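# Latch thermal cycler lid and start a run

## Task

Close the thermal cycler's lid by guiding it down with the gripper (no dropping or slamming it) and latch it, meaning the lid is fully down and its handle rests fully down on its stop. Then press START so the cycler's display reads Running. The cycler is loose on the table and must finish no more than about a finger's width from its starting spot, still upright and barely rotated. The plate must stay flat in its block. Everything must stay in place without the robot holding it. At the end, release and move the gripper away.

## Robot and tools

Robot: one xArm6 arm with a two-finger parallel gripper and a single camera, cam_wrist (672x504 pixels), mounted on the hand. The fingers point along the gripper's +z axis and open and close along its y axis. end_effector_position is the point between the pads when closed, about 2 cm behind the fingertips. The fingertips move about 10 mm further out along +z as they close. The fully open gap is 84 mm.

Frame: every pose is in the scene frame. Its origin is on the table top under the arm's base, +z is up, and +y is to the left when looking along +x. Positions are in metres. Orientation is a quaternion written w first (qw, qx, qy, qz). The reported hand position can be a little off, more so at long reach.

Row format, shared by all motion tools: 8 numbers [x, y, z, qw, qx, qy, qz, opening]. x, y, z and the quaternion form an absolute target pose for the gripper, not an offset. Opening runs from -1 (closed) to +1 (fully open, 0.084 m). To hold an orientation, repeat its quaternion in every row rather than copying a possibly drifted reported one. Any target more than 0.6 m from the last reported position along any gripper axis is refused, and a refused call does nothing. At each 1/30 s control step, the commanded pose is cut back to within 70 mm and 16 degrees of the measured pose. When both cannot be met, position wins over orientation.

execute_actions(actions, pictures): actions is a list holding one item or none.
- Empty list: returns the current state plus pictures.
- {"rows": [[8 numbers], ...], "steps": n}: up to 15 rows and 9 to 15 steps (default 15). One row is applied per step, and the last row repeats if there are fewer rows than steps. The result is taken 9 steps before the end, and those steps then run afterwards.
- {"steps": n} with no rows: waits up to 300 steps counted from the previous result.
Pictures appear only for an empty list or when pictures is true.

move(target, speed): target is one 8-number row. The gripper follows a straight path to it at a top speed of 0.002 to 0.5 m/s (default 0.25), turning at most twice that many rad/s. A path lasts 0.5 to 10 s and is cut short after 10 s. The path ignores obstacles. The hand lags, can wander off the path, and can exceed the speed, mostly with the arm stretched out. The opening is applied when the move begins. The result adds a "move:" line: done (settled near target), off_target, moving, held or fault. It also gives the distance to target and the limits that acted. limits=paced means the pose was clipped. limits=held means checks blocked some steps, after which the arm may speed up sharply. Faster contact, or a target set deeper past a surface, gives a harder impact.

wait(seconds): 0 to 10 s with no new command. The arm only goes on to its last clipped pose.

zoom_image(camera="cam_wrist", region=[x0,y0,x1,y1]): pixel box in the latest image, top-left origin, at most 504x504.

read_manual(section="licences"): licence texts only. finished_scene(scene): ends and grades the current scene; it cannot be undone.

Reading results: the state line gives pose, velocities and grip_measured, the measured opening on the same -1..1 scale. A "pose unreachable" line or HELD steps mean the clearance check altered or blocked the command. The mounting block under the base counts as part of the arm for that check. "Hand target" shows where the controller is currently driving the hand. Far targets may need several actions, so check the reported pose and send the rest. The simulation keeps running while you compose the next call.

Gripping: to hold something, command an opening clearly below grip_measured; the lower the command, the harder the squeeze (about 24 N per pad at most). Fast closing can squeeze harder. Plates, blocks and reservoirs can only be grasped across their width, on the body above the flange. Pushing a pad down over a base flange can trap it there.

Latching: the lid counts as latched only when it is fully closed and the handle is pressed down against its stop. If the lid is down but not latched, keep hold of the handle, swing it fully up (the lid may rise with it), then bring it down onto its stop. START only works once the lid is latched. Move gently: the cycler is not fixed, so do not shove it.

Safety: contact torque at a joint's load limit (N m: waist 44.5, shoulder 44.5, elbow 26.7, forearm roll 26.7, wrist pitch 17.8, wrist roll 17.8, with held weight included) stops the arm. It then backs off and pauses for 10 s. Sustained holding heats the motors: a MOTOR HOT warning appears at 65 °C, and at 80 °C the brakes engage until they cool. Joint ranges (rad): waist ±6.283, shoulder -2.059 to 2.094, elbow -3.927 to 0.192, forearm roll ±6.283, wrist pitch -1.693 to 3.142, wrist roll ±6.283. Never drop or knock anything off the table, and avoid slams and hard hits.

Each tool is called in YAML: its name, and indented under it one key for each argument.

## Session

execute_actions:
  actions: []

Scene clock: 0.00 s of 7800.00 s.
end_effector_position=(+0.5185, +0.0279, +0.2312) grip_measured=+1.00 end_effector_quat_wxyz=(-0.037, +0.167, +0.985, +0.032) end_effector_velocity=(-0.001, +0.000, -0.002) end_effector_angular_velocity=(+0.000, +0.004, -0.000)
Joint positions: [-0.078  0.327 -1.449  0.106  1.243 -2.844  0.084]
Joint velocities: [ 0.     0.002  0.002  0.     0.    -0.    -0.   ]
Hand target: +0.518, +0.028, +0.231; -0.037, +0.167, +0.985, +0.032
camera_calibration (this result's frames):
cam_wrist: T_world_to_cam=[[0.330313, 0.942746, 0.0460801, -0.174672], [0.941207, -0.325322, -0.0910728, -0.386649], [-0.0708676, 0.0734534, -0.994778, 0.398563], [0, 0, 0, 1]] pos_world=[0.449858, 0.00960965, 0.369317]

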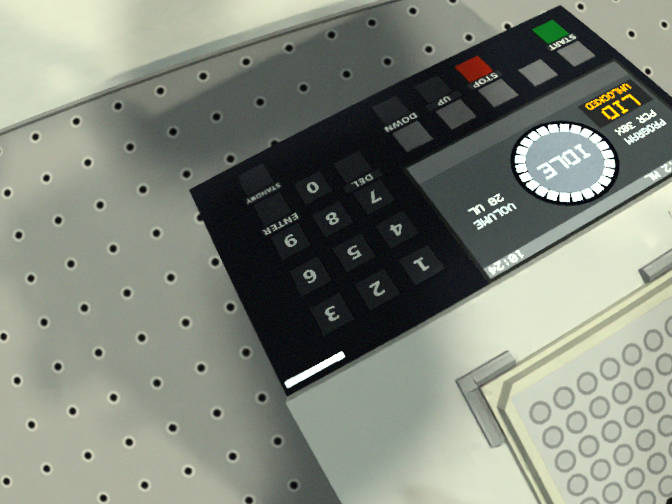

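Retreat to the same overview pose.

move:
  target: [0.36,0.06,0.45,0.5,0,0.866,0,1]

move:
  target: [0.56,-0.22,0.3,0.612,-0.354,0.612,0.354,1]

Scene clock: 3.03 s of 7800.00 s.
end_effector_position=(+0.3605, +0.0605, +0.4500) grip_measured=+1.00 end_effector_quat_wxyz=(+0.499, +0.000, +0.866, -0.000) end_effector_velocity=(-0.002, +0.000, +0.003) end_effector_angular_velocity=(-0.002, -0.011, +0.001)
Joint positions: [ 0.08  -1.013 -0.41  -0.275  0.454 -2.784  0.084]
Joint velocities: [ 0.001 -0.011  0.004 -0.006 -0.004  0.004 -0.   ]
Hand target: +0.360, +0.060, +0.450; +0.500, -0.000, +0.866, -0.000
Off the commanded pose: 0.001 m, 0 deg.
Kept back: nothing.
move: done
camera_calibration (this result's frames):
cam_wrist: T_world_to_cam=[[0.00420559, 0.999984, -0.00372083, -0.0267856], [0.508297, 0.00106664, 0.861181, -0.499597], [0.861171, -0.00551307, -0.508285, 0.0524532], [0, 0, 0, 1]] pos_world=[0.208885, 0.0276072, 0.456805]

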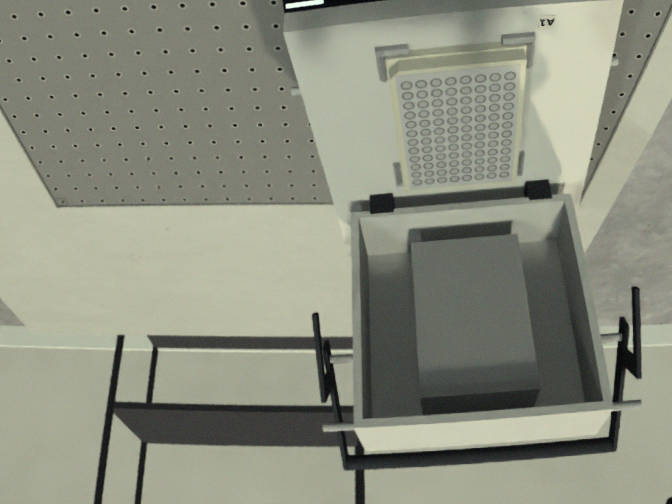

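Scene clock: 6.10 s of 7800.00 s.
end_effector_position=(+0.5594, -0.2201, +0.2995) grip_measured=+1.00 end_effector_quat_wxyz=(+0.612, -0.353, +0.613, +0.354) end_effector_velocity=(+0.001, -0.001, -0.001) end_effector_angular_velocity=(+0.004, +0.001, +0.009)
Joint positions: [-0.886  0.831 -1.798  1.401  1.8   -5.273  0.084]
Joint velocities: [-0.     0.016 -0.02  -0.001  0.01   0.006  0.   ]
Hand target: +0.560, -0.220, +0.299; +0.612, -0.353, +0.612, +0.355
Off the commanded pose: 0.001 m, 0 deg.
Kept back: nothing.
move: done; limits=paced
camera_calibration (this result's frames):
cam_wrist: T_world_to_cam=[[-0.863489, 0.504367, 0.000761574, 0.627338], [0.0046808, 0.00650374, 0.999968, -0.229422], [0.504345, 0.863465, -0.00797675, 0.0441568], [0, 0, 0, 1]] pos_world=[0.520504, -0.353044, 0.22929]

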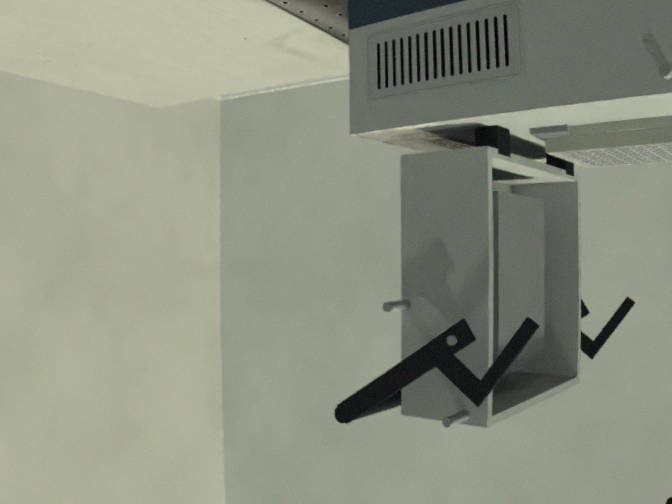

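move:
  target: [0.56,0.0,0.45,-0.198,0.737,-0.624,0.167,-0.1]

move:
  target: [0.69,0.131,0.40,-0.198,0.737,-0.624,0.167,-0.1]
  speed: 0.15

Scene clock: 12.13 s of 7800.00 s.
end_effector_position=(+0.5605, -0.0006, +0.4502) grip_measured=-0.11 end_effector_quat_wxyz=(-0.198, +0.737, -0.624, +0.168) end_effector_velocity=(+0.000, +0.001, +0.003) end_effector_angular_velocity=(-0.008, -0.003, -0.001)
Joint positions: [-0.145  0.011 -1.47   0.159  1.009 -4.989  0.039]
Joint velocities: [ 0.005 -0.001 -0.005 -0.012  0.001  0.008 -0.   ]
Hand target: +0.561, -0.000, +0.451; -0.198, +0.737, -0.624, +0.168
Off the commanded pose: 0.001 m, 0 deg.
Kept back: nothing.
move: done
camera_calibration (this result's frames):
cam_wrist: T_world_to_cam=[[-0.850843, -0.143453, -0.505457, 0.737904], [-0.162021, 0.98676, -0.00731841, 0.165929], [0.499815, 0.0756678, -0.862821, 0.242207], [0, 0, 0, 1]] pos_world=[0.533666, -0.0762053, 0.583174]

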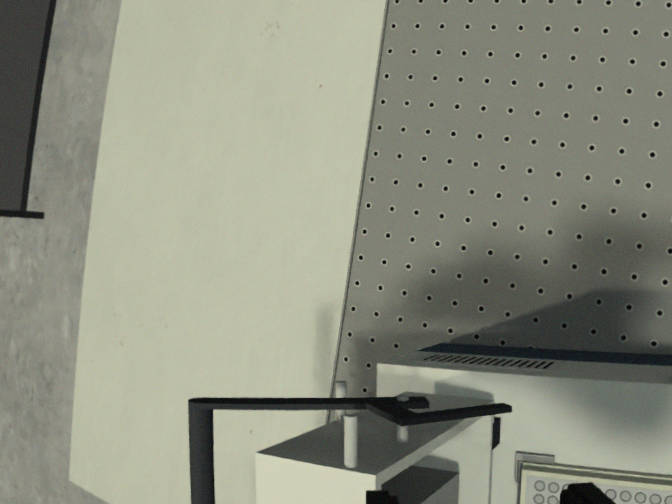

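Scene clock: 13.93 s of 7800.00 s.
end_effector_position=(+0.6899, +0.1308, +0.4004) grip_measured=-0.11 end_effector_quat_wxyz=(-0.198, +0.737, -0.624, +0.168) end_effector_velocity=(+0.001, +0.001, -0.007) end_effector_angular_velocity=(-0.002, +0.013, +0.000)
Joint positions: [ 0.081  0.536 -2.025  0.039  1.016 -4.721  0.039]
Joint velocities: [ 0.002  0.016 -0.013 -0.001  0.01   0.002 -0.   ]
Hand target: +0.690, +0.131, +0.400; -0.198, +0.737, -0.624, +0.167
Off the commanded pose: 0.000 m, 0 deg.
Kept back: nothing.
move: done
camera_calibration (this result's frames):
cam_wrist: T_world_to_cam=[[-0.850679, -0.142893, -0.505893, 0.841652], [-0.161683, 0.986819, -0.00685722, 0.0564748], [0.500204, 0.075961, -0.862569, 0.124158], [0, 0, 0, 1]] pos_world=[0.663002, 0.0551045, 0.533268]

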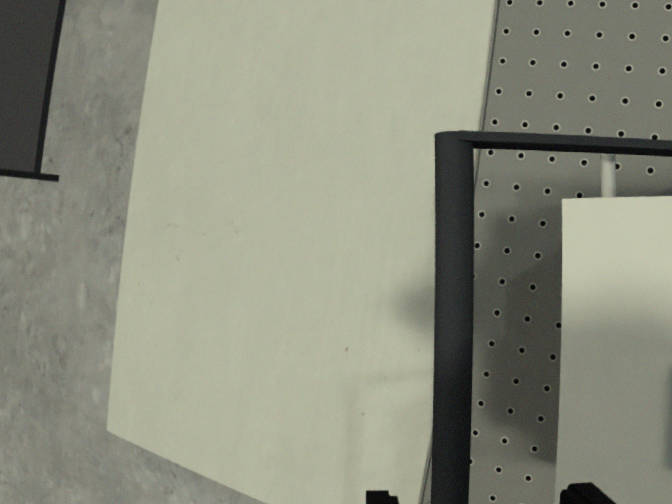

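move:
  target: [0.7235,0.1366,0.337,-0.198,0.737,-0.624,0.167,-0.1]
  speed: 0.06

Scene clock: 19.23 s of 7800.00 s.
end_effector_position=(+0.7232, +0.1365, +0.3365) grip_measured=-0.12 end_effector_quat_wxyz=(-0.198, +0.737, -0.624, +0.167) end_effector_velocity=(+0.001, +0.000, +0.000) end_effector_angular_velocity=(+0.001, -0.003, -0.000)
Joint positions: [ 0.086  0.671 -2.053  0.04   0.912 -4.721  0.039]
Joint velocities: [ 0.     0.004 -0.005 -0.    -0.002  0.     0.   ]
Hand target: +0.723, +0.137, +0.337; -0.198, +0.737, -0.624, +0.167
Off the commanded pose: 0.001 m, 0 deg.
Kept back: nothing.
After step 90, 0.73 s passed at rest.
move: done
camera_calibration (this result's frames):
cam_wrist: T_world_to_cam=[[-0.851953, -0.143237, -0.503645, 0.838638], [-0.161949, 0.986776, -0.00669001, 0.0558434], [0.497943, 0.0758654, -0.863885, 0.0540905], [0, 0, 0, 1]] pos_world=[0.696591, 0.0609154, 0.469478]

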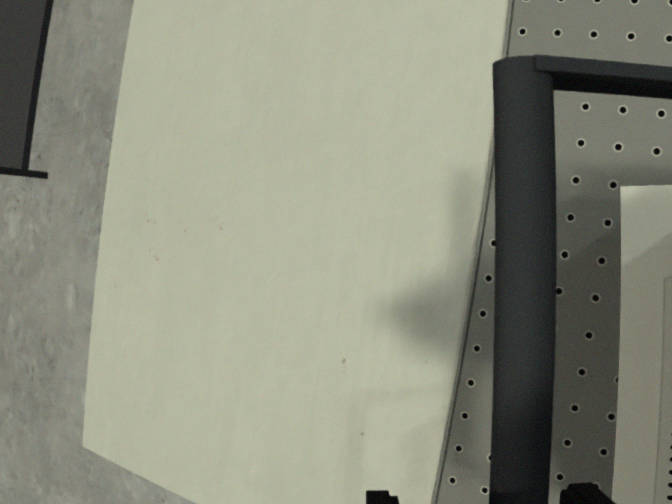

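move:
  target: [0.720,0.136,0.335,-0.198,0.737,-0.624,0.167,-0.1]
  speed: 0.02

move:
  target: [0.720,0.136,0.335,-0.198,0.737,-0.624,0.167,-0.82]
  speed: 0.02

Scene clock: 20.30 s of 7800.00 s.
end_effector_position=(+0.7200, +0.1360, +0.3353) grip_measured=-0.12 end_effector_quat_wxyz=(-0.198, +0.737, -0.624, +0.167) end_effector_velocity=(-0.000, -0.000, -0.000) end_effector_angular_velocity=(-0.000, -0.000, -0.000)
Joint positions: [ 0.086  0.652 -2.018  0.04   0.895 -4.722  0.039]
Joint velocities: [-0.    -0.002  0.005 -0.    -0.003 -0.     0.   ]
Hand target: +0.720, +0.136, +0.335; -0.198, +0.737, -0.624, +0.167
Off the commanded pose: 0.000 m, 0 deg.
Kept back: nothing.
move: done
camera_calibration (this result's frames):
cam_wrist: T_world_to_cam=[[-0.851137, -0.143055, -0.505076, 0.835172], [-0.161885, 0.986787, -0.00668864, 0.0557664], [0.499359, 0.0760712, -0.863049, 0.0533098], [0, 0, 0, 1]] pos_world=[0.693253, 0.0603902, 0.468207]

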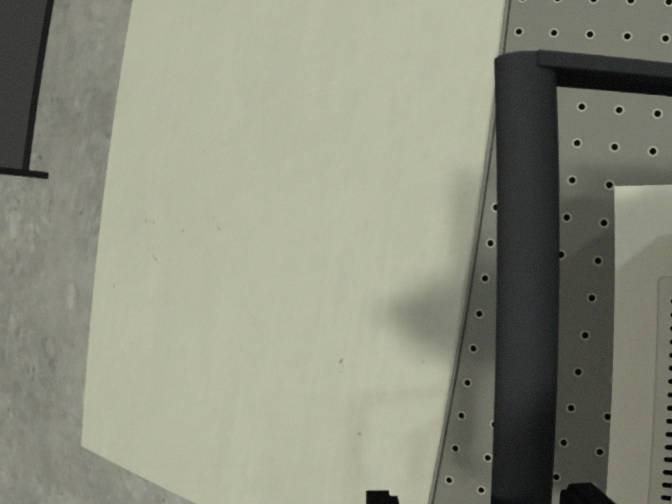

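Scene clock: 21.00 s of 7800.00 s.
end_effector_position=(+0.7199, +0.1360, +0.3343) grip_measured=-0.74 end_effector_quat_wxyz=(-0.198, +0.737, -0.624, +0.167) end_effector_velocity=(+0.001, +0.000, +0.002) end_effector_angular_velocity=(+0.001, -0.004, -0.000)
Joint positions: [ 0.086  0.652 -2.017  0.04   0.895 -4.722  0.012]
Joint velocities: [ 0.    -0.    -0.002  0.    -0.002  0.     0.   ]
Hand target: +0.720, +0.136, +0.335; -0.198, +0.737, -0.624, +0.167
Off the commanded pose: 0.001 m, 0 deg.
Kept back: nothing.
move: done
camera_calibration (this result's frames):
cam_wrist: T_world_to_cam=[[-0.851963, -0.143103, -0.503667, 0.834682], [-0.161819, 0.986798, -0.00665136, 0.0557211], [0.49797, 0.0758362, -0.863872, 0.0538675], [0, 0, 0, 1]] pos_world=[0.69331, 0.060375, 0.467307]

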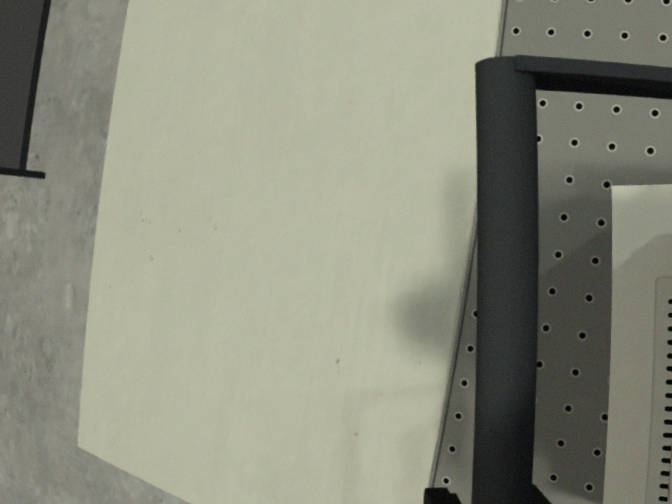

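move:
  target: [0.684,0.130,0.347,-0.198,0.737,-0.624,0.167,-0.82]
  speed: 0.04

move:
  target: [0.646,0.1235,0.346,-0.198,0.737,-0.624,0.167,-0.82]
  speed: 0.04

move:
  target: [0.577,0.112,0.323,-0.198,0.737,-0.624,0.167,-0.82]
  speed: 0.04

move:
  target: [0.548,0.107,0.299,-0.198,0.737,-0.624,0.167,-0.82]
  speed: 0.03

Scene clock: 22.97 s of 7800.00 s.
end_effector_position=(+0.6840, +0.1302, +0.3467) grip_measured=-0.74 end_effector_quat_wxyz=(-0.198, +0.737, -0.624, +0.167) end_effector_velocity=(-0.001, -0.000, +0.002) end_effector_angular_velocity=(+0.000, -0.003, -0.000)
Joint positions: [ 0.086  0.484 -1.794  0.043  0.84  -4.725  0.011]
Joint velocities: [-0.    -0.008  0.008 -0.    -0.003 -0.     0.   ]
Hand target: +0.684, +0.130, +0.347; -0.198, +0.737, -0.624, +0.167
Off the commanded pose: 0.000 m, 0 deg.
Kept back: nothing.
move: done
camera_calibration (this result's frames):
cam_wrist: T_world_to_cam=[[-0.851689, -0.143255, -0.504086, 0.809503], [-0.162055, 0.986759, -0.00662079, 0.0558932], [0.49836, 0.076051, -0.863628, 0.0824446], [0, 0, 0, 1]] pos_world=[0.657416, 0.0545421, 0.479631]

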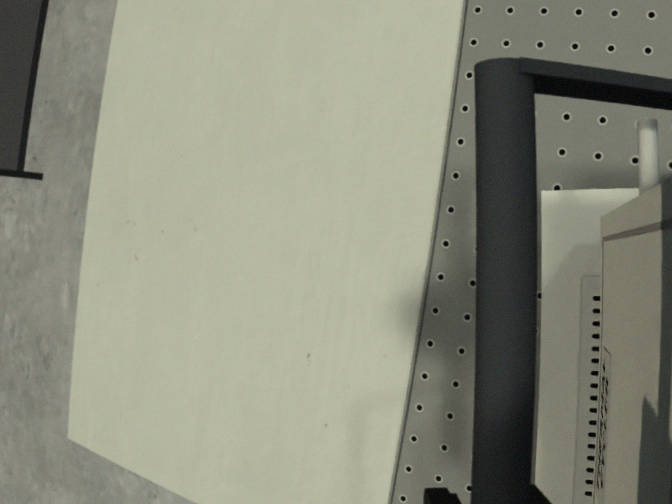

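Scene clock: 24.27 s of 7800.00 s.
end_effector_position=(+0.6460, +0.1237, +0.3456) grip_measured=-0.74 end_effector_quat_wxyz=(-0.198, +0.737, -0.624, +0.167) end_effector_velocity=(-0.001, -0.000, +0.001) end_effector_angular_velocity=(+0.000, -0.003, -0.000)
Joint positions: [ 0.086  0.33  -1.573  0.045  0.772 -4.729  0.011]
Joint velocities: [-0.    -0.006  0.008 -0.    -0.005  0.     0.   ]
Hand target: +0.646, +0.124, +0.346; -0.198, +0.737, -0.624, +0.167
Off the commanded pose: 0.000 m, 0 deg.
Kept back: nothing.
move: done
camera_calibration (this result's frames):
cam_wrist: T_world_to_cam=[[-0.851774, -0.143349, -0.503917, 0.775652], [-0.162159, 0.986743, -0.0065991, 0.0561372], [0.498182, 0.0760937, -0.863727, 0.101151], [0, 0, 0, 1]] pos_world=[0.619392, 0.0480988, 0.478602]

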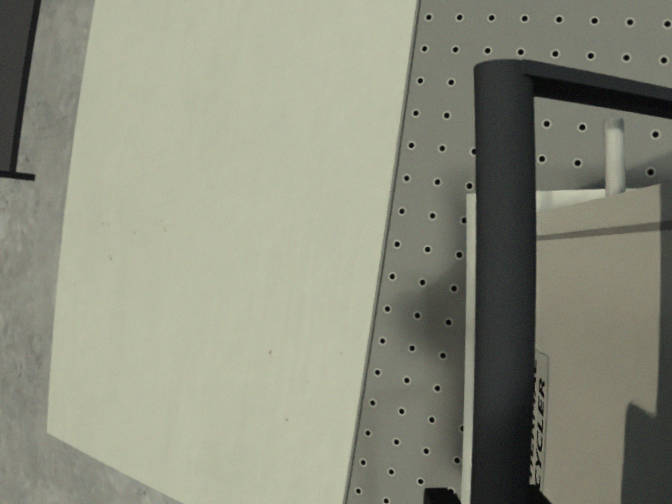

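Scene clock: 26.43 s of 7800.00 s.
end_effector_position=(+0.5769, +0.1122, +0.3227) grip_measured=-0.74 end_effector_quat_wxyz=(-0.198, +0.737, -0.624, +0.167) end_effector_velocity=(-0.001, -0.000, -0.000) end_effector_angular_velocity=(+0.000, -0.001, -0.000)
Joint positions: [ 0.089  0.093 -1.203  0.051  0.64  -4.735  0.011]
Joint velocities: [-0.    -0.004  0.006  0.    -0.003 -0.     0.   ]
Hand target: +0.577, +0.112, +0.323; -0.198, +0.737, -0.624, +0.167
Off the commanded pose: 0.000 m, 0 deg.
Kept back: nothing.
move: done
camera_calibration (this result's frames):
cam_wrist: T_world_to_cam=[[-0.851812, -0.143318, -0.503861, 0.703599], [-0.162135, 0.986747, -0.00656926, 0.0561479], [0.498125, 0.0760977, -0.86376, 0.116654], [0, 0, 0, 1]] pos_world=[0.550329, 0.0365574, 0.455646]

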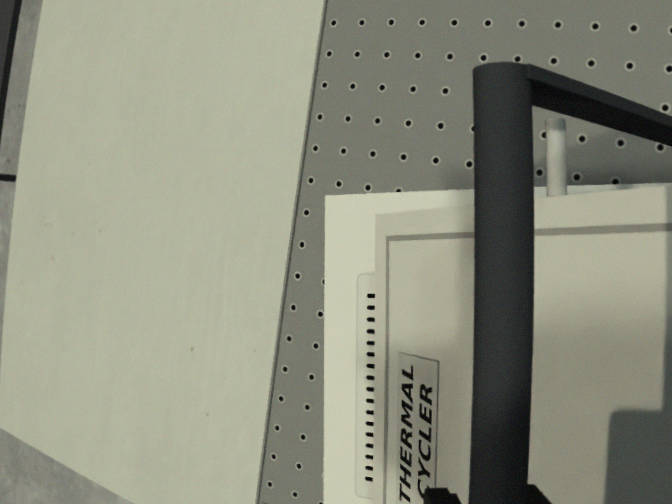

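Scene clock: 28.00 s of 7800.00 s.
end_effector_position=(+0.5479, +0.1071, +0.2988) grip_measured=-0.74 end_effector_quat_wxyz=(-0.198, +0.737, -0.624, +0.167) end_effector_velocity=(-0.001, -0.000, +0.000) end_effector_angular_velocity=(+0.001, -0.003, -0.000)
Joint positions: [ 0.091  0.012 -1.04   0.055  0.557 -4.739  0.011]
Joint velocities: [-0.    -0.004  0.005  0.001 -0.005 -0.    -0.   ]
Hand target: +0.548, +0.107, +0.299; -0.198, +0.737, -0.624, +0.167
Off the commanded pose: 0.000 m, 0 deg.
Kept back: nothing.
move: done
camera_calibration (this result's frames):
cam_wrist: T_world_to_cam=[[-0.851714, -0.14329, -0.504035, 0.666127], [-0.162069, 0.986757, -0.00665732, 0.0562986], [0.498314, 0.0760185, -0.863657, 0.110724], [0, 0, 0, 1]] pos_world=[0.521299, 0.0314791, 0.431754]

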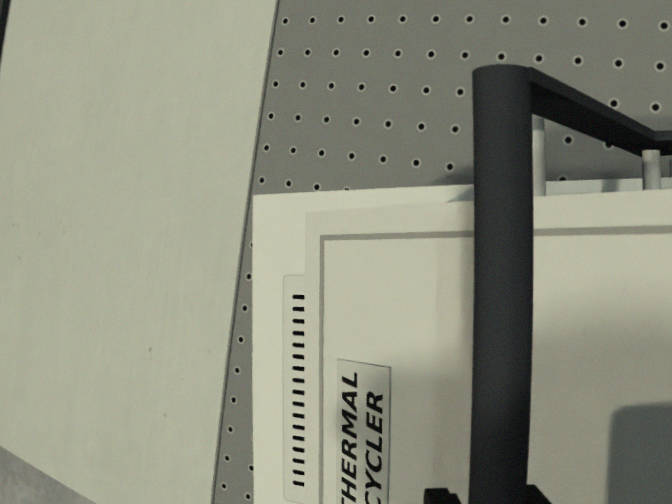

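move:
  target: [0.528,0.1037,0.279,-0.198,0.737,-0.624,0.167,-0.82]
  speed: 0.015

move:
  target: [0.505,0.100,0.278,-0.15,0.748,-0.633,0.126,-0.82]
  speed: 0.03

move:
  target: [0.4845,0.0964,0.272,-0.099,0.757,-0.641,0.084,-0.82]
  speed: 0.03

move:
  target: [0.455,0.0915,0.253,-0.099,0.757,-0.641,0.084,-0.82]
  speed: 0.03

move:
  target: [0.432,0.0877,0.222,-0.099,0.757,-0.641,0.084,-0.82]
  speed: 0.03

Scene clock: 31.10 s of 7800.00 s.
end_effector_position=(+0.5284, +0.1037, +0.2797) grip_measured=-0.74 end_effector_quat_wxyz=(-0.199, +0.737, -0.624, +0.167) end_effector_velocity=(-0.002, -0.000, +0.001) end_effector_angular_velocity=(+0.001, -0.001, -0.000)
Joint positions: [ 0.093 -0.036 -0.929  0.059  0.492 -4.742  0.011]
Joint velocities: [-0.    -0.007  0.007  0.001 -0.001 -0.001 -0.   ]
Hand target: +0.528, +0.104, +0.279; -0.198, +0.737, -0.624, +0.167
Off the commanded pose: 0.001 m, 0 deg.
Kept back: nothing.
move: done
camera_calibration (this result's frames):
cam_wrist: T_world_to_cam=[[-0.850656, -0.142914, -0.505925, 0.639309], [-0.161813, 0.986799, -0.00668007, 0.0561985], [0.500201, 0.076183, -0.862552, 0.102941], [0, 0, 0, 1]] pos_world=[0.501434, 0.0280671, 0.41261]

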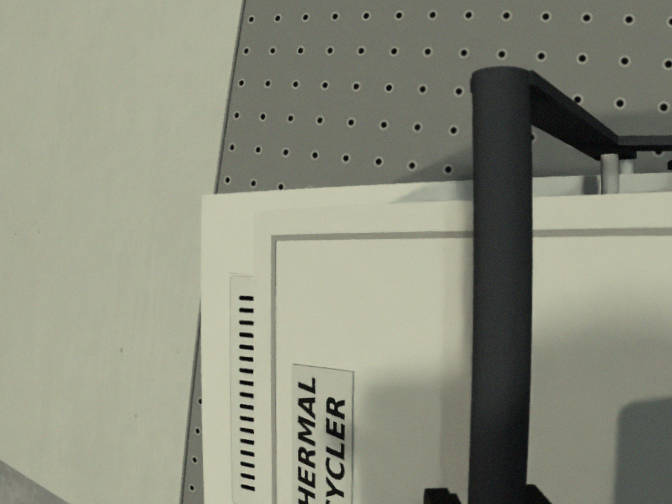

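Scene clock: 33.50 s of 7800.00 s.
end_effector_position=(+0.5052, +0.0999, +0.2782) grip_measured=-0.74 end_effector_quat_wxyz=(-0.150, +0.748, -0.633, +0.126) end_effector_velocity=(-0.001, -0.000, -0.000) end_effector_angular_velocity=(-0.001, +0.007, +0.000)
Joint positions: [ 0.09  -0.054 -0.975  0.051  0.686 -4.737  0.011]
Joint velocities: [ 0.    -0.    -0.003 -0.001  0.01   0.     0.   ]
Hand target: +0.505, +0.100, +0.278; -0.150, +0.749, -0.633, +0.126
Off the commanded pose: 0.000 m, 0 deg.
Kept back: nothing.
move: done
camera_calibration (this result's frames):
cam_wrist: T_world_to_cam=[[-0.9081, -0.152679, -0.389927, 0.616007], [-0.163056, 0.986595, -0.00656782, 0.0568835], [0.385703, 0.0576158, -0.920822, 0.189379], [0, 0, 0, 1]] pos_world=[0.495628, 0.0270193, 0.414956]

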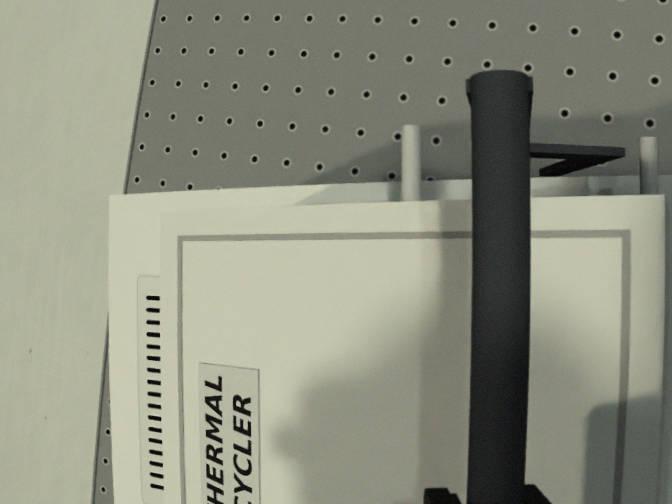

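Scene clock: 36.00 s of 7800.00 s.
end_effector_position=(+0.4845, +0.0963, +0.2717) grip_measured=-0.74 end_effector_quat_wxyz=(-0.099, +0.757, -0.641, +0.084) end_effector_velocity=(-0.001, -0.000, +0.000) end_effector_angular_velocity=(-0.001, +0.005, +0.000)
Joint positions: [ 0.088 -0.039 -1.032  0.043  0.864 -4.731  0.011]
Joint velocities: [ 0.     0.001 -0.003 -0.001  0.008  0.    -0.   ]
Hand target: +0.485, +0.096, +0.272; -0.099, +0.757, -0.641, +0.084
Off the commanded pose: 0.000 m, 0 deg.
Kept back: nothing.
move: done
camera_calibration (this result's frames):
cam_wrist: T_world_to_cam=[[-0.951683, -0.159904, -0.262165, 0.581267], [-0.163427, 0.986519, -0.00845752, 0.0576617], [0.259983, 0.034796, -0.964986, 0.26674], [0, 0, 0, 1]] pos_world=[0.493257, 0.0267808, 0.410276]

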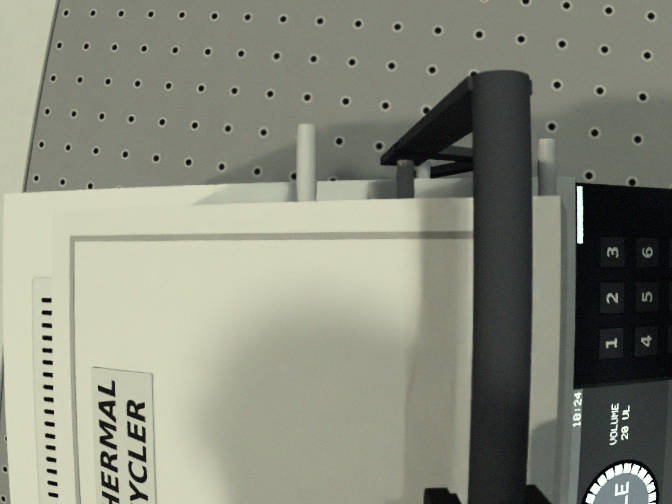

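Scene clock: 37.47 s of 7800.00 s.
end_effector_position=(+0.4553, +0.0911, +0.2531) grip_measured=-0.74 end_effector_quat_wxyz=(-0.099, +0.757, -0.641, +0.084) end_effector_velocity=(-0.001, +0.001, +0.000) end_effector_angular_velocity=(+0.001, -0.002, +0.001)
Joint positions: [ 0.09  -0.124 -0.888  0.044  0.805 -4.732  0.011]
Joint velocities: [ 0.001 -0.004  0.004  0.001 -0.003  0.    -0.   ]
Hand target: +0.455, +0.092, +0.253; -0.099, +0.757, -0.641, +0.084
Off the commanded pose: 0.001 m, 0 deg.
Kept back: nothing.
move: done
camera_calibration (this result's frames):
cam_wrist: T_world_to_cam=[[-0.951691, -0.159489, -0.262387, 0.547734], [-0.162906, 0.986602, -0.00882715, 0.0577501], [0.26028, 0.0343437, -0.964922, 0.256505], [0, 0, 0, 1]] pos_world=[0.463918, 0.0215718, 0.391736]

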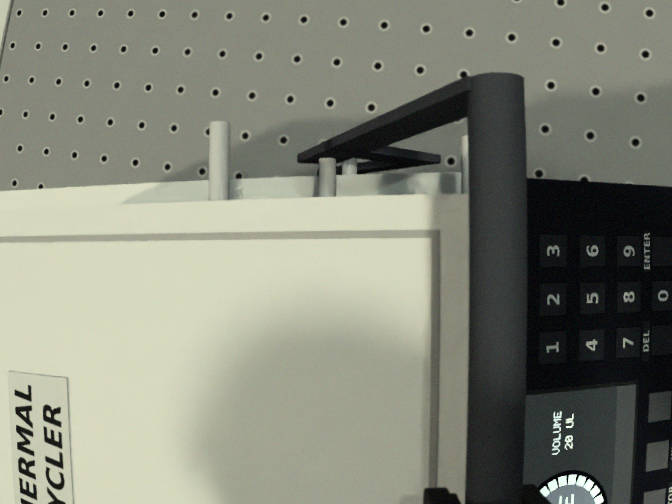

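Scene clock: 39.07 s of 7800.00 s.
end_effector_position=(+0.4321, +0.0876, +0.2218) grip_measured=-0.74 end_effector_quat_wxyz=(-0.099, +0.757, -0.641, +0.084) end_effector_velocity=(-0.001, +0.000, -0.000) end_effector_angular_velocity=(+0.000, -0.002, +0.000)
Joint positions: [ 0.095 -0.168 -0.751  0.048  0.712 -4.733  0.011]
Joint velocities: [ 0.    -0.003  0.004  0.    -0.003 -0.    -0.   ]
Hand target: +0.432, +0.088, +0.222; -0.099, +0.757, -0.641, +0.084
Off the commanded pose: 0.000 m, 0 deg.
Kept back: nothing.
move: done
camera_calibration (this result's frames):
cam_wrist: T_world_to_cam=[[-0.951725, -0.159915, -0.262004, 0.516927], [-0.163413, 0.986521, -0.00853187, 0.0572585], [0.259837, 0.034695, -0.965029, 0.232585], [0, 0, 0, 1]] pos_world=[0.440895, 0.0181084, 0.360377]

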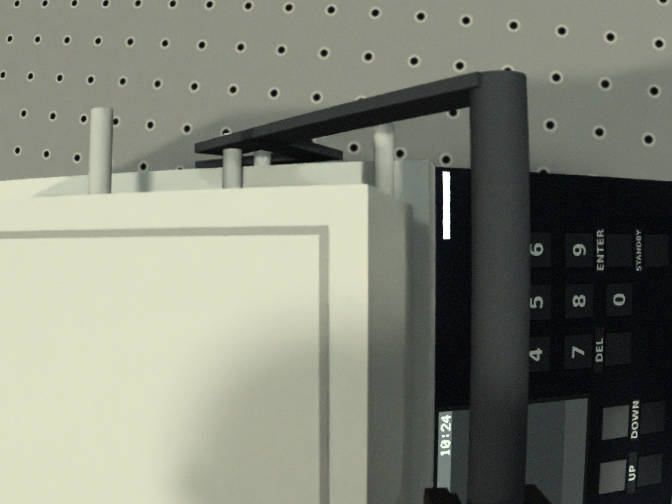

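move:
  target: [0.421,0.0858,0.203,-0.099,0.757,-0.641,0.084,-0.85]
  speed: 0.025

move:
  target: [0.416,0.085,0.184,-0.099,0.757,-0.641,0.084,-0.85]
  speed: 0.015

move:
  target: [0.416,0.085,0.185,-0.099,0.757,-0.641,0.084,-0.2]
  speed: 0.02

move:
  target: [0.40,0.10,0.25,-0.099,0.757,-0.641,0.084,-0.2]
  speed: 0.15

move:
  target: [0.31,0.165,0.2,-0.198,0.737,-0.624,0.167,-1]
  speed: 0.2

Scene clock: 41.00 s of 7800.00 s.
end_effector_position=(+0.4217, +0.0860, +0.2035) grip_measured=-0.74 end_effector_quat_wxyz=(-0.100, +0.757, -0.641, +0.085) end_effector_velocity=(-0.001, -0.000, -0.000) end_effector_angular_velocity=(+0.001, -0.002, -0.001)
Joint positions: [ 0.097 -0.179 -0.683  0.051  0.652 -4.734  0.011]
Joint velocities: [ 0.    -0.003  0.005  0.001 -0.004 -0.    -0.   ]
Hand target: +0.421, +0.086, +0.203; -0.099, +0.757, -0.641, +0.084
Off the commanded pose: 0.001 m, 0 deg.
Kept back: nothing.
move: done
camera_calibration (this result's frames):
cam_wrist: T_world_to_cam=[[-0.951164, -0.160039, -0.263958, 0.502102], [-0.163633, 0.986485, -0.00846355, 0.0571025], [0.261745, 0.0351419, -0.964497, 0.216783], [0, 0, 0, 1]] pos_world=[0.430184, 0.0164069, 0.342104]

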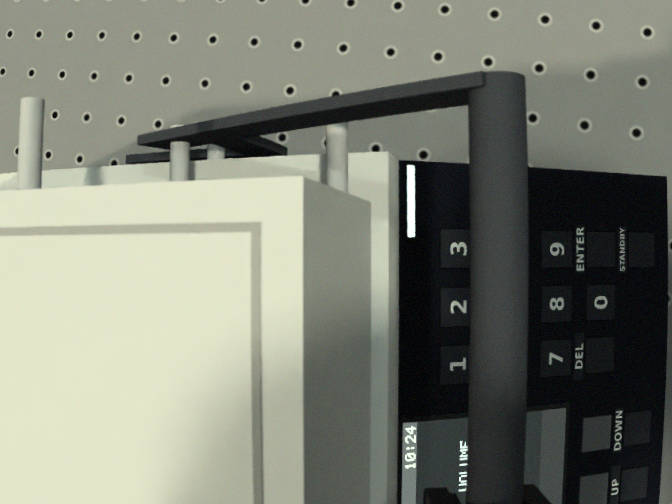

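Scene clock: 42.60 s of 7800.00 s.
end_effector_position=(+0.4182, +0.0855, +0.1869) grip_measured=-0.74 end_effector_quat_wxyz=(-0.102, +0.756, -0.640, +0.086) end_effector_velocity=(-0.000, -0.000, -0.003) end_effector_angular_velocity=(-0.002, +0.008, +0.001)
Joint positions: [ 0.1   -0.165 -0.641  0.054  0.591 -4.736  0.011]
Joint velocities: [ 0.     0.009 -0.003 -0.     0.002 -0.    -0.   ]
Hand target: +0.416, +0.085, +0.184; -0.099, +0.757, -0.641, +0.084
Off the commanded pose: 0.004 m, 0 deg.
Kept back: nothing.
move: off_target
camera_calibration (this result's frames):
cam_wrist: T_world_to_cam=[[-0.949598, -0.159821, -0.269668, 0.494666], [-0.163641, 0.986484, -0.00840922, 0.0568903], [0.267368, 0.0361435, -0.962917, 0.198963], [0, 0, 0, 1]] pos_world=[0.425847, 0.0157455, 0.325459]

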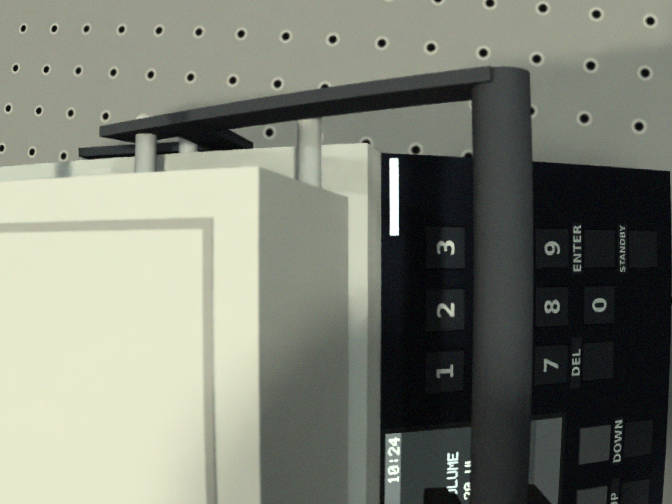

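Scene clock: 43.30 s of 7800.00 s.
end_effector_position=(+0.4159, +0.0850, +0.1848) grip_measured=-0.22 end_effector_quat_wxyz=(-0.099, +0.757, -0.641, +0.084) end_effector_velocity=(+0.001, +0.000, +0.003) end_effector_angular_velocity=(+0.001, -0.005, +0.000)
Joint positions: [ 0.1   -0.165 -0.638  0.054  0.596 -4.736  0.035]
Joint velocities: [-0.    -0.004 -0.002  0.     0.     0.     0.   ]
Hand target: +0.416, +0.085, +0.185; -0.099, +0.757, -0.641, +0.084
Off the commanded pose: 0.000 m, 0 deg.
Kept back: nothing.
move: done
camera_calibration (this result's frames):
cam_wrist: T_world_to_cam=[[-0.951805, -0.160022, -0.26165, 0.491297], [-0.163518, 0.986504, -0.00850466, 0.0569497], [0.25948, 0.0346898, -0.965125, 0.201327], [0, 0, 0, 1]] pos_world=[0.424691, 0.0154534, 0.323338]

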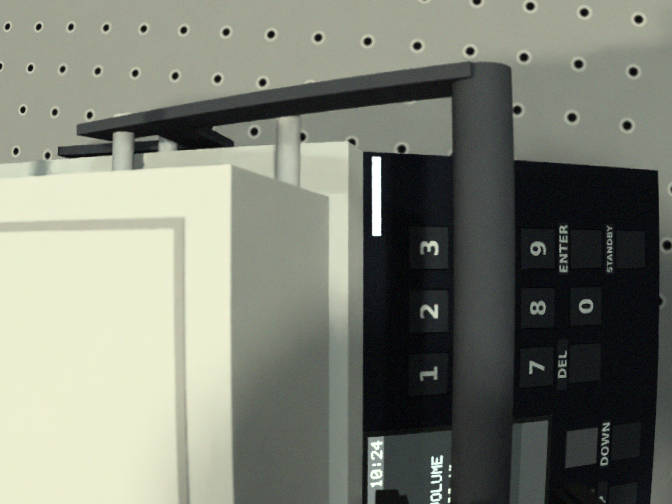

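Scene clock: 44.20 s of 7800.00 s.
end_effector_position=(+0.4000, +0.0998, +0.2494) grip_measured=-0.22 end_effector_quat_wxyz=(-0.099, +0.757, -0.641, +0.084) end_effector_velocity=(-0.000, +0.001, +0.003) end_effector_angular_velocity=(+0.000, -0.002, +0.000)
Joint positions: [ 0.136 -0.307 -0.709  0.031  0.808 -4.677  0.035]
Joint velocities: [ 0.001 -0.005 -0.005 -0.001  0.007  0.002 -0.   ]
Hand target: +0.400, +0.100, +0.250; -0.099, +0.757, -0.641, +0.084
Off the commanded pose: 0.001 m, 0 deg.
Kept back: nothing.
move: done
camera_calibration (this result's frames):
cam_wrist: T_world_to_cam=[[-0.951959, -0.159752, -0.261255, 0.495425], [-0.163171, 0.986559, -0.00869784, 0.0401574], [0.259133, 0.0343493, -0.965231, 0.267455], [0, 0, 0, 1]] pos_world=[0.408871, 0.0303404, 0.387937]

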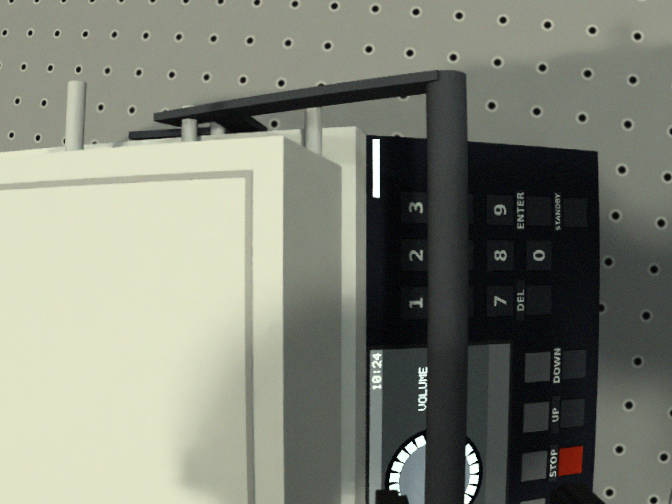

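Scene clock: 45.47 s of 7800.00 s.
end_effector_position=(+0.3101, +0.1652, +0.2003) grip_measured=-1.00 end_effector_quat_wxyz=(-0.198, +0.737, -0.624, +0.167) end_effector_velocity=(-0.002, -0.000, -0.002) end_effector_angular_velocity=(-0.009, -0.002, -0.006)
Joint positions: [ 0.412 -0.649 -0.209 -0.289  0.414 -4.14   0.   ]
Joint velocities: [ 0.005  0.001  0.004 -0.032  0.002  0.036  0.   ]
Hand target: +0.310, +0.165, +0.200; -0.198, +0.737, -0.624, +0.167
Off the commanded pose: 0.000 m, 0 deg.
Kept back: nothing.
move: done
camera_calibration (this result's frames):
cam_wrist: T_world_to_cam=[[-0.851423, -0.143249, -0.504537, 0.422202], [-0.162571, 0.98668, -0.00579645, -0.0402033], [0.498647, 0.0770877, -0.86337, 0.139415], [0, 0, 0, 1]] pos_world=[0.283418, 0.0894007, 0.333151]

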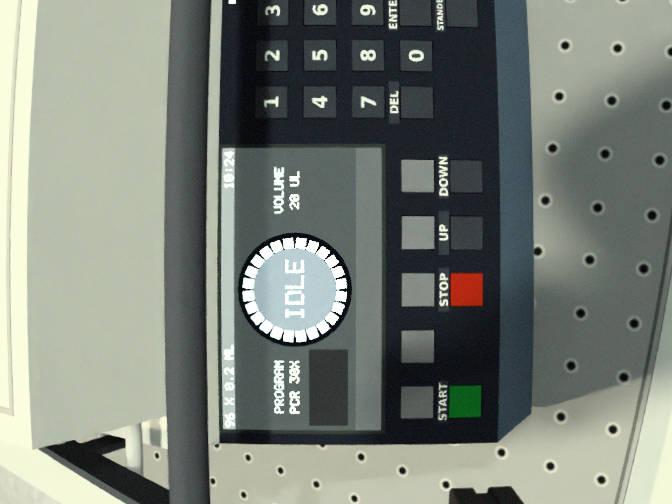

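move:
  target: [0.345,0.162,0.110,-0.198,0.737,-0.624,0.167,-1]
  speed: 0.12

move:
  target: [0.355,0.1637,0.0925,-0.198,0.737,-0.624,0.167,-1]
  speed: 0.01

move:
  target: [0.30,0.16,0.21,-0.198,0.737,-0.624,0.167,-1]
  speed: 0.2

Scene clock: 47.97 s of 7800.00 s.
end_effector_position=(+0.3445, +0.1620, +0.1102) grip_measured=-1.00 end_effector_quat_wxyz=(-0.195, +0.739, -0.625, +0.161) end_effector_velocity=(-0.001, +0.000, -0.001) end_effector_angular_velocity=(-0.008, -0.034, -0.009)
Joint positions: [ 0.181 -0.148 -0.315 -1.054  0.007 -3.558  0.   ]
Joint velocities: [-0.035  0.017 -0.047 -0.388  0.002  0.358  0.   ]
Hand target: +0.344, +0.162, +0.110; -0.195, +0.738, -0.624, +0.163
Off the commanded pose: 0.001 m, 1 deg.
Kept back: nothing.
move: done
camera_calibration (this result's frames):
cam_wrist: T_world_to_cam=[[-0.857862, -0.144705, -0.493086, 0.406826], [-0.164807, 0.986322, -0.00272562, -0.0315155], [0.486736, 0.0789259, -0.869976, 0.0492408], [0, 0, 0, 1]] pos_world=[0.319839, 0.0860678, 0.243352]

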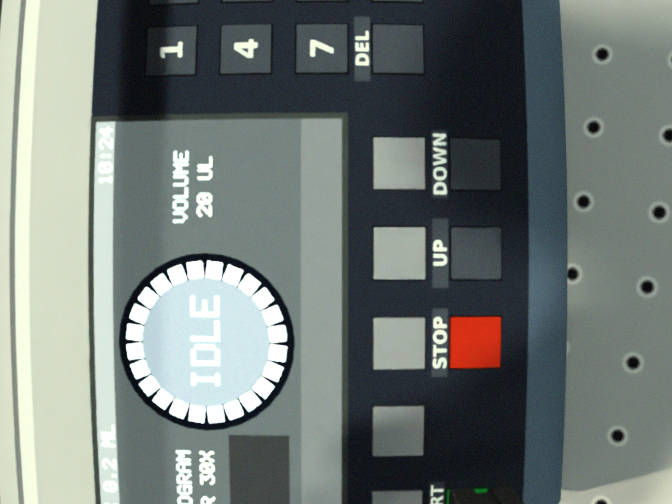

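Scene clock: 50.23 s of 7800.00 s.
end_effector_position=(+0.3561, +0.1661, +0.0974) grip_measured=-1.00 end_effector_quat_wxyz=(-0.203, +0.737, -0.623, +0.166) end_effector_velocity=(+0.000, +0.000, +0.000) end_effector_angular_velocity=(+0.007, -0.013, +0.001)
Joint positions: [ 0.15  -0.027 -0.454 -1.582 -0.009 -3.058  0.   ]
Joint velocities: [-0.003  0.007 -0.023 -0.138 -0.005  0.136  0.   ]
Hand target: +0.355, +0.164, +0.093; -0.197, +0.737, -0.624, +0.166
Off the commanded pose: 0.006 m, 1 deg.
Kept back: nothing.
move: off_target
camera_calibration (this result's frames):
cam_wrist: T_world_to_cam=[[-0.84783, -0.142676, -0.510713, 0.408877], [-0.165764, 0.986165, -0.000317994, -0.0335055], [0.503693, 0.0843883, -0.859751, 0.0242068], [0, 0, 0, 1]] pos_world=[0.328911, 0.0893361, 0.22962]

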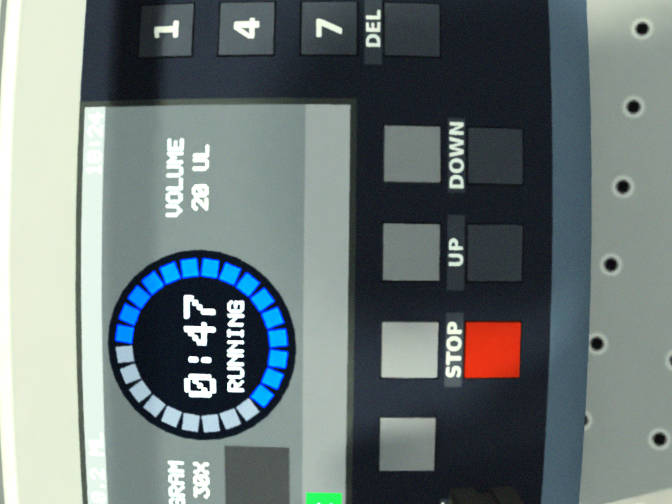

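Scene clock: 52.23 s of 7800.00 s.
end_effector_position=(+0.3006, +0.1598, +0.2101) grip_measured=-1.00 end_effector_quat_wxyz=(-0.198, +0.737, -0.624, +0.169) end_effector_velocity=(+0.001, +0.000, +0.001) end_effector_angular_velocity=(+0.005, +0.009, +0.007)
Joint positions: [ 0.421 -0.734 -0.193 -0.269  0.482 -4.158  0.   ]
Joint velocities: [-0.004  0.003 -0.007  0.03   0.005 -0.034  0.   ]
Hand target: +0.301, +0.160, +0.210; -0.198, +0.737, -0.624, +0.168
Off the commanded pose: 0.001 m, 0 deg.
Kept back: nothing.
move: done; limits=paced
camera_calibration (this result's frames):
cam_wrist: T_world_to_cam=[[-0.850133, -0.14283, -0.506827, 0.418368], [-0.160557, 0.986987, -0.00883294, -0.0364427], [0.501494, 0.0738654, -0.862002, 0.152387], [0, 0, 0, 1]] pos_world=[0.273396, 0.0844678, 0.343076]

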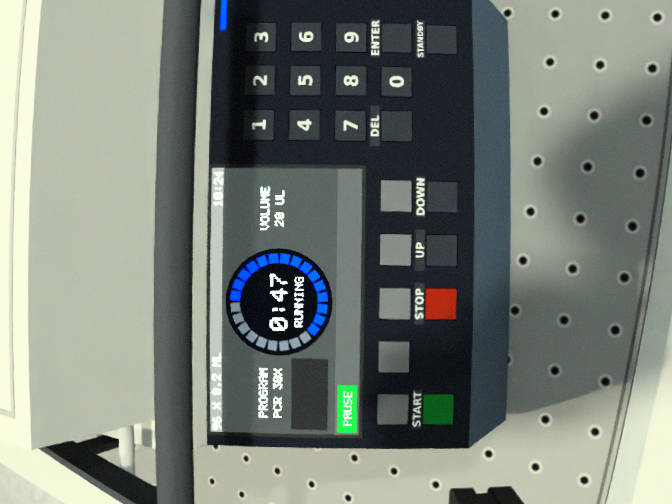

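finished_scene:
  scene: 2

The scene is finished: the task was done.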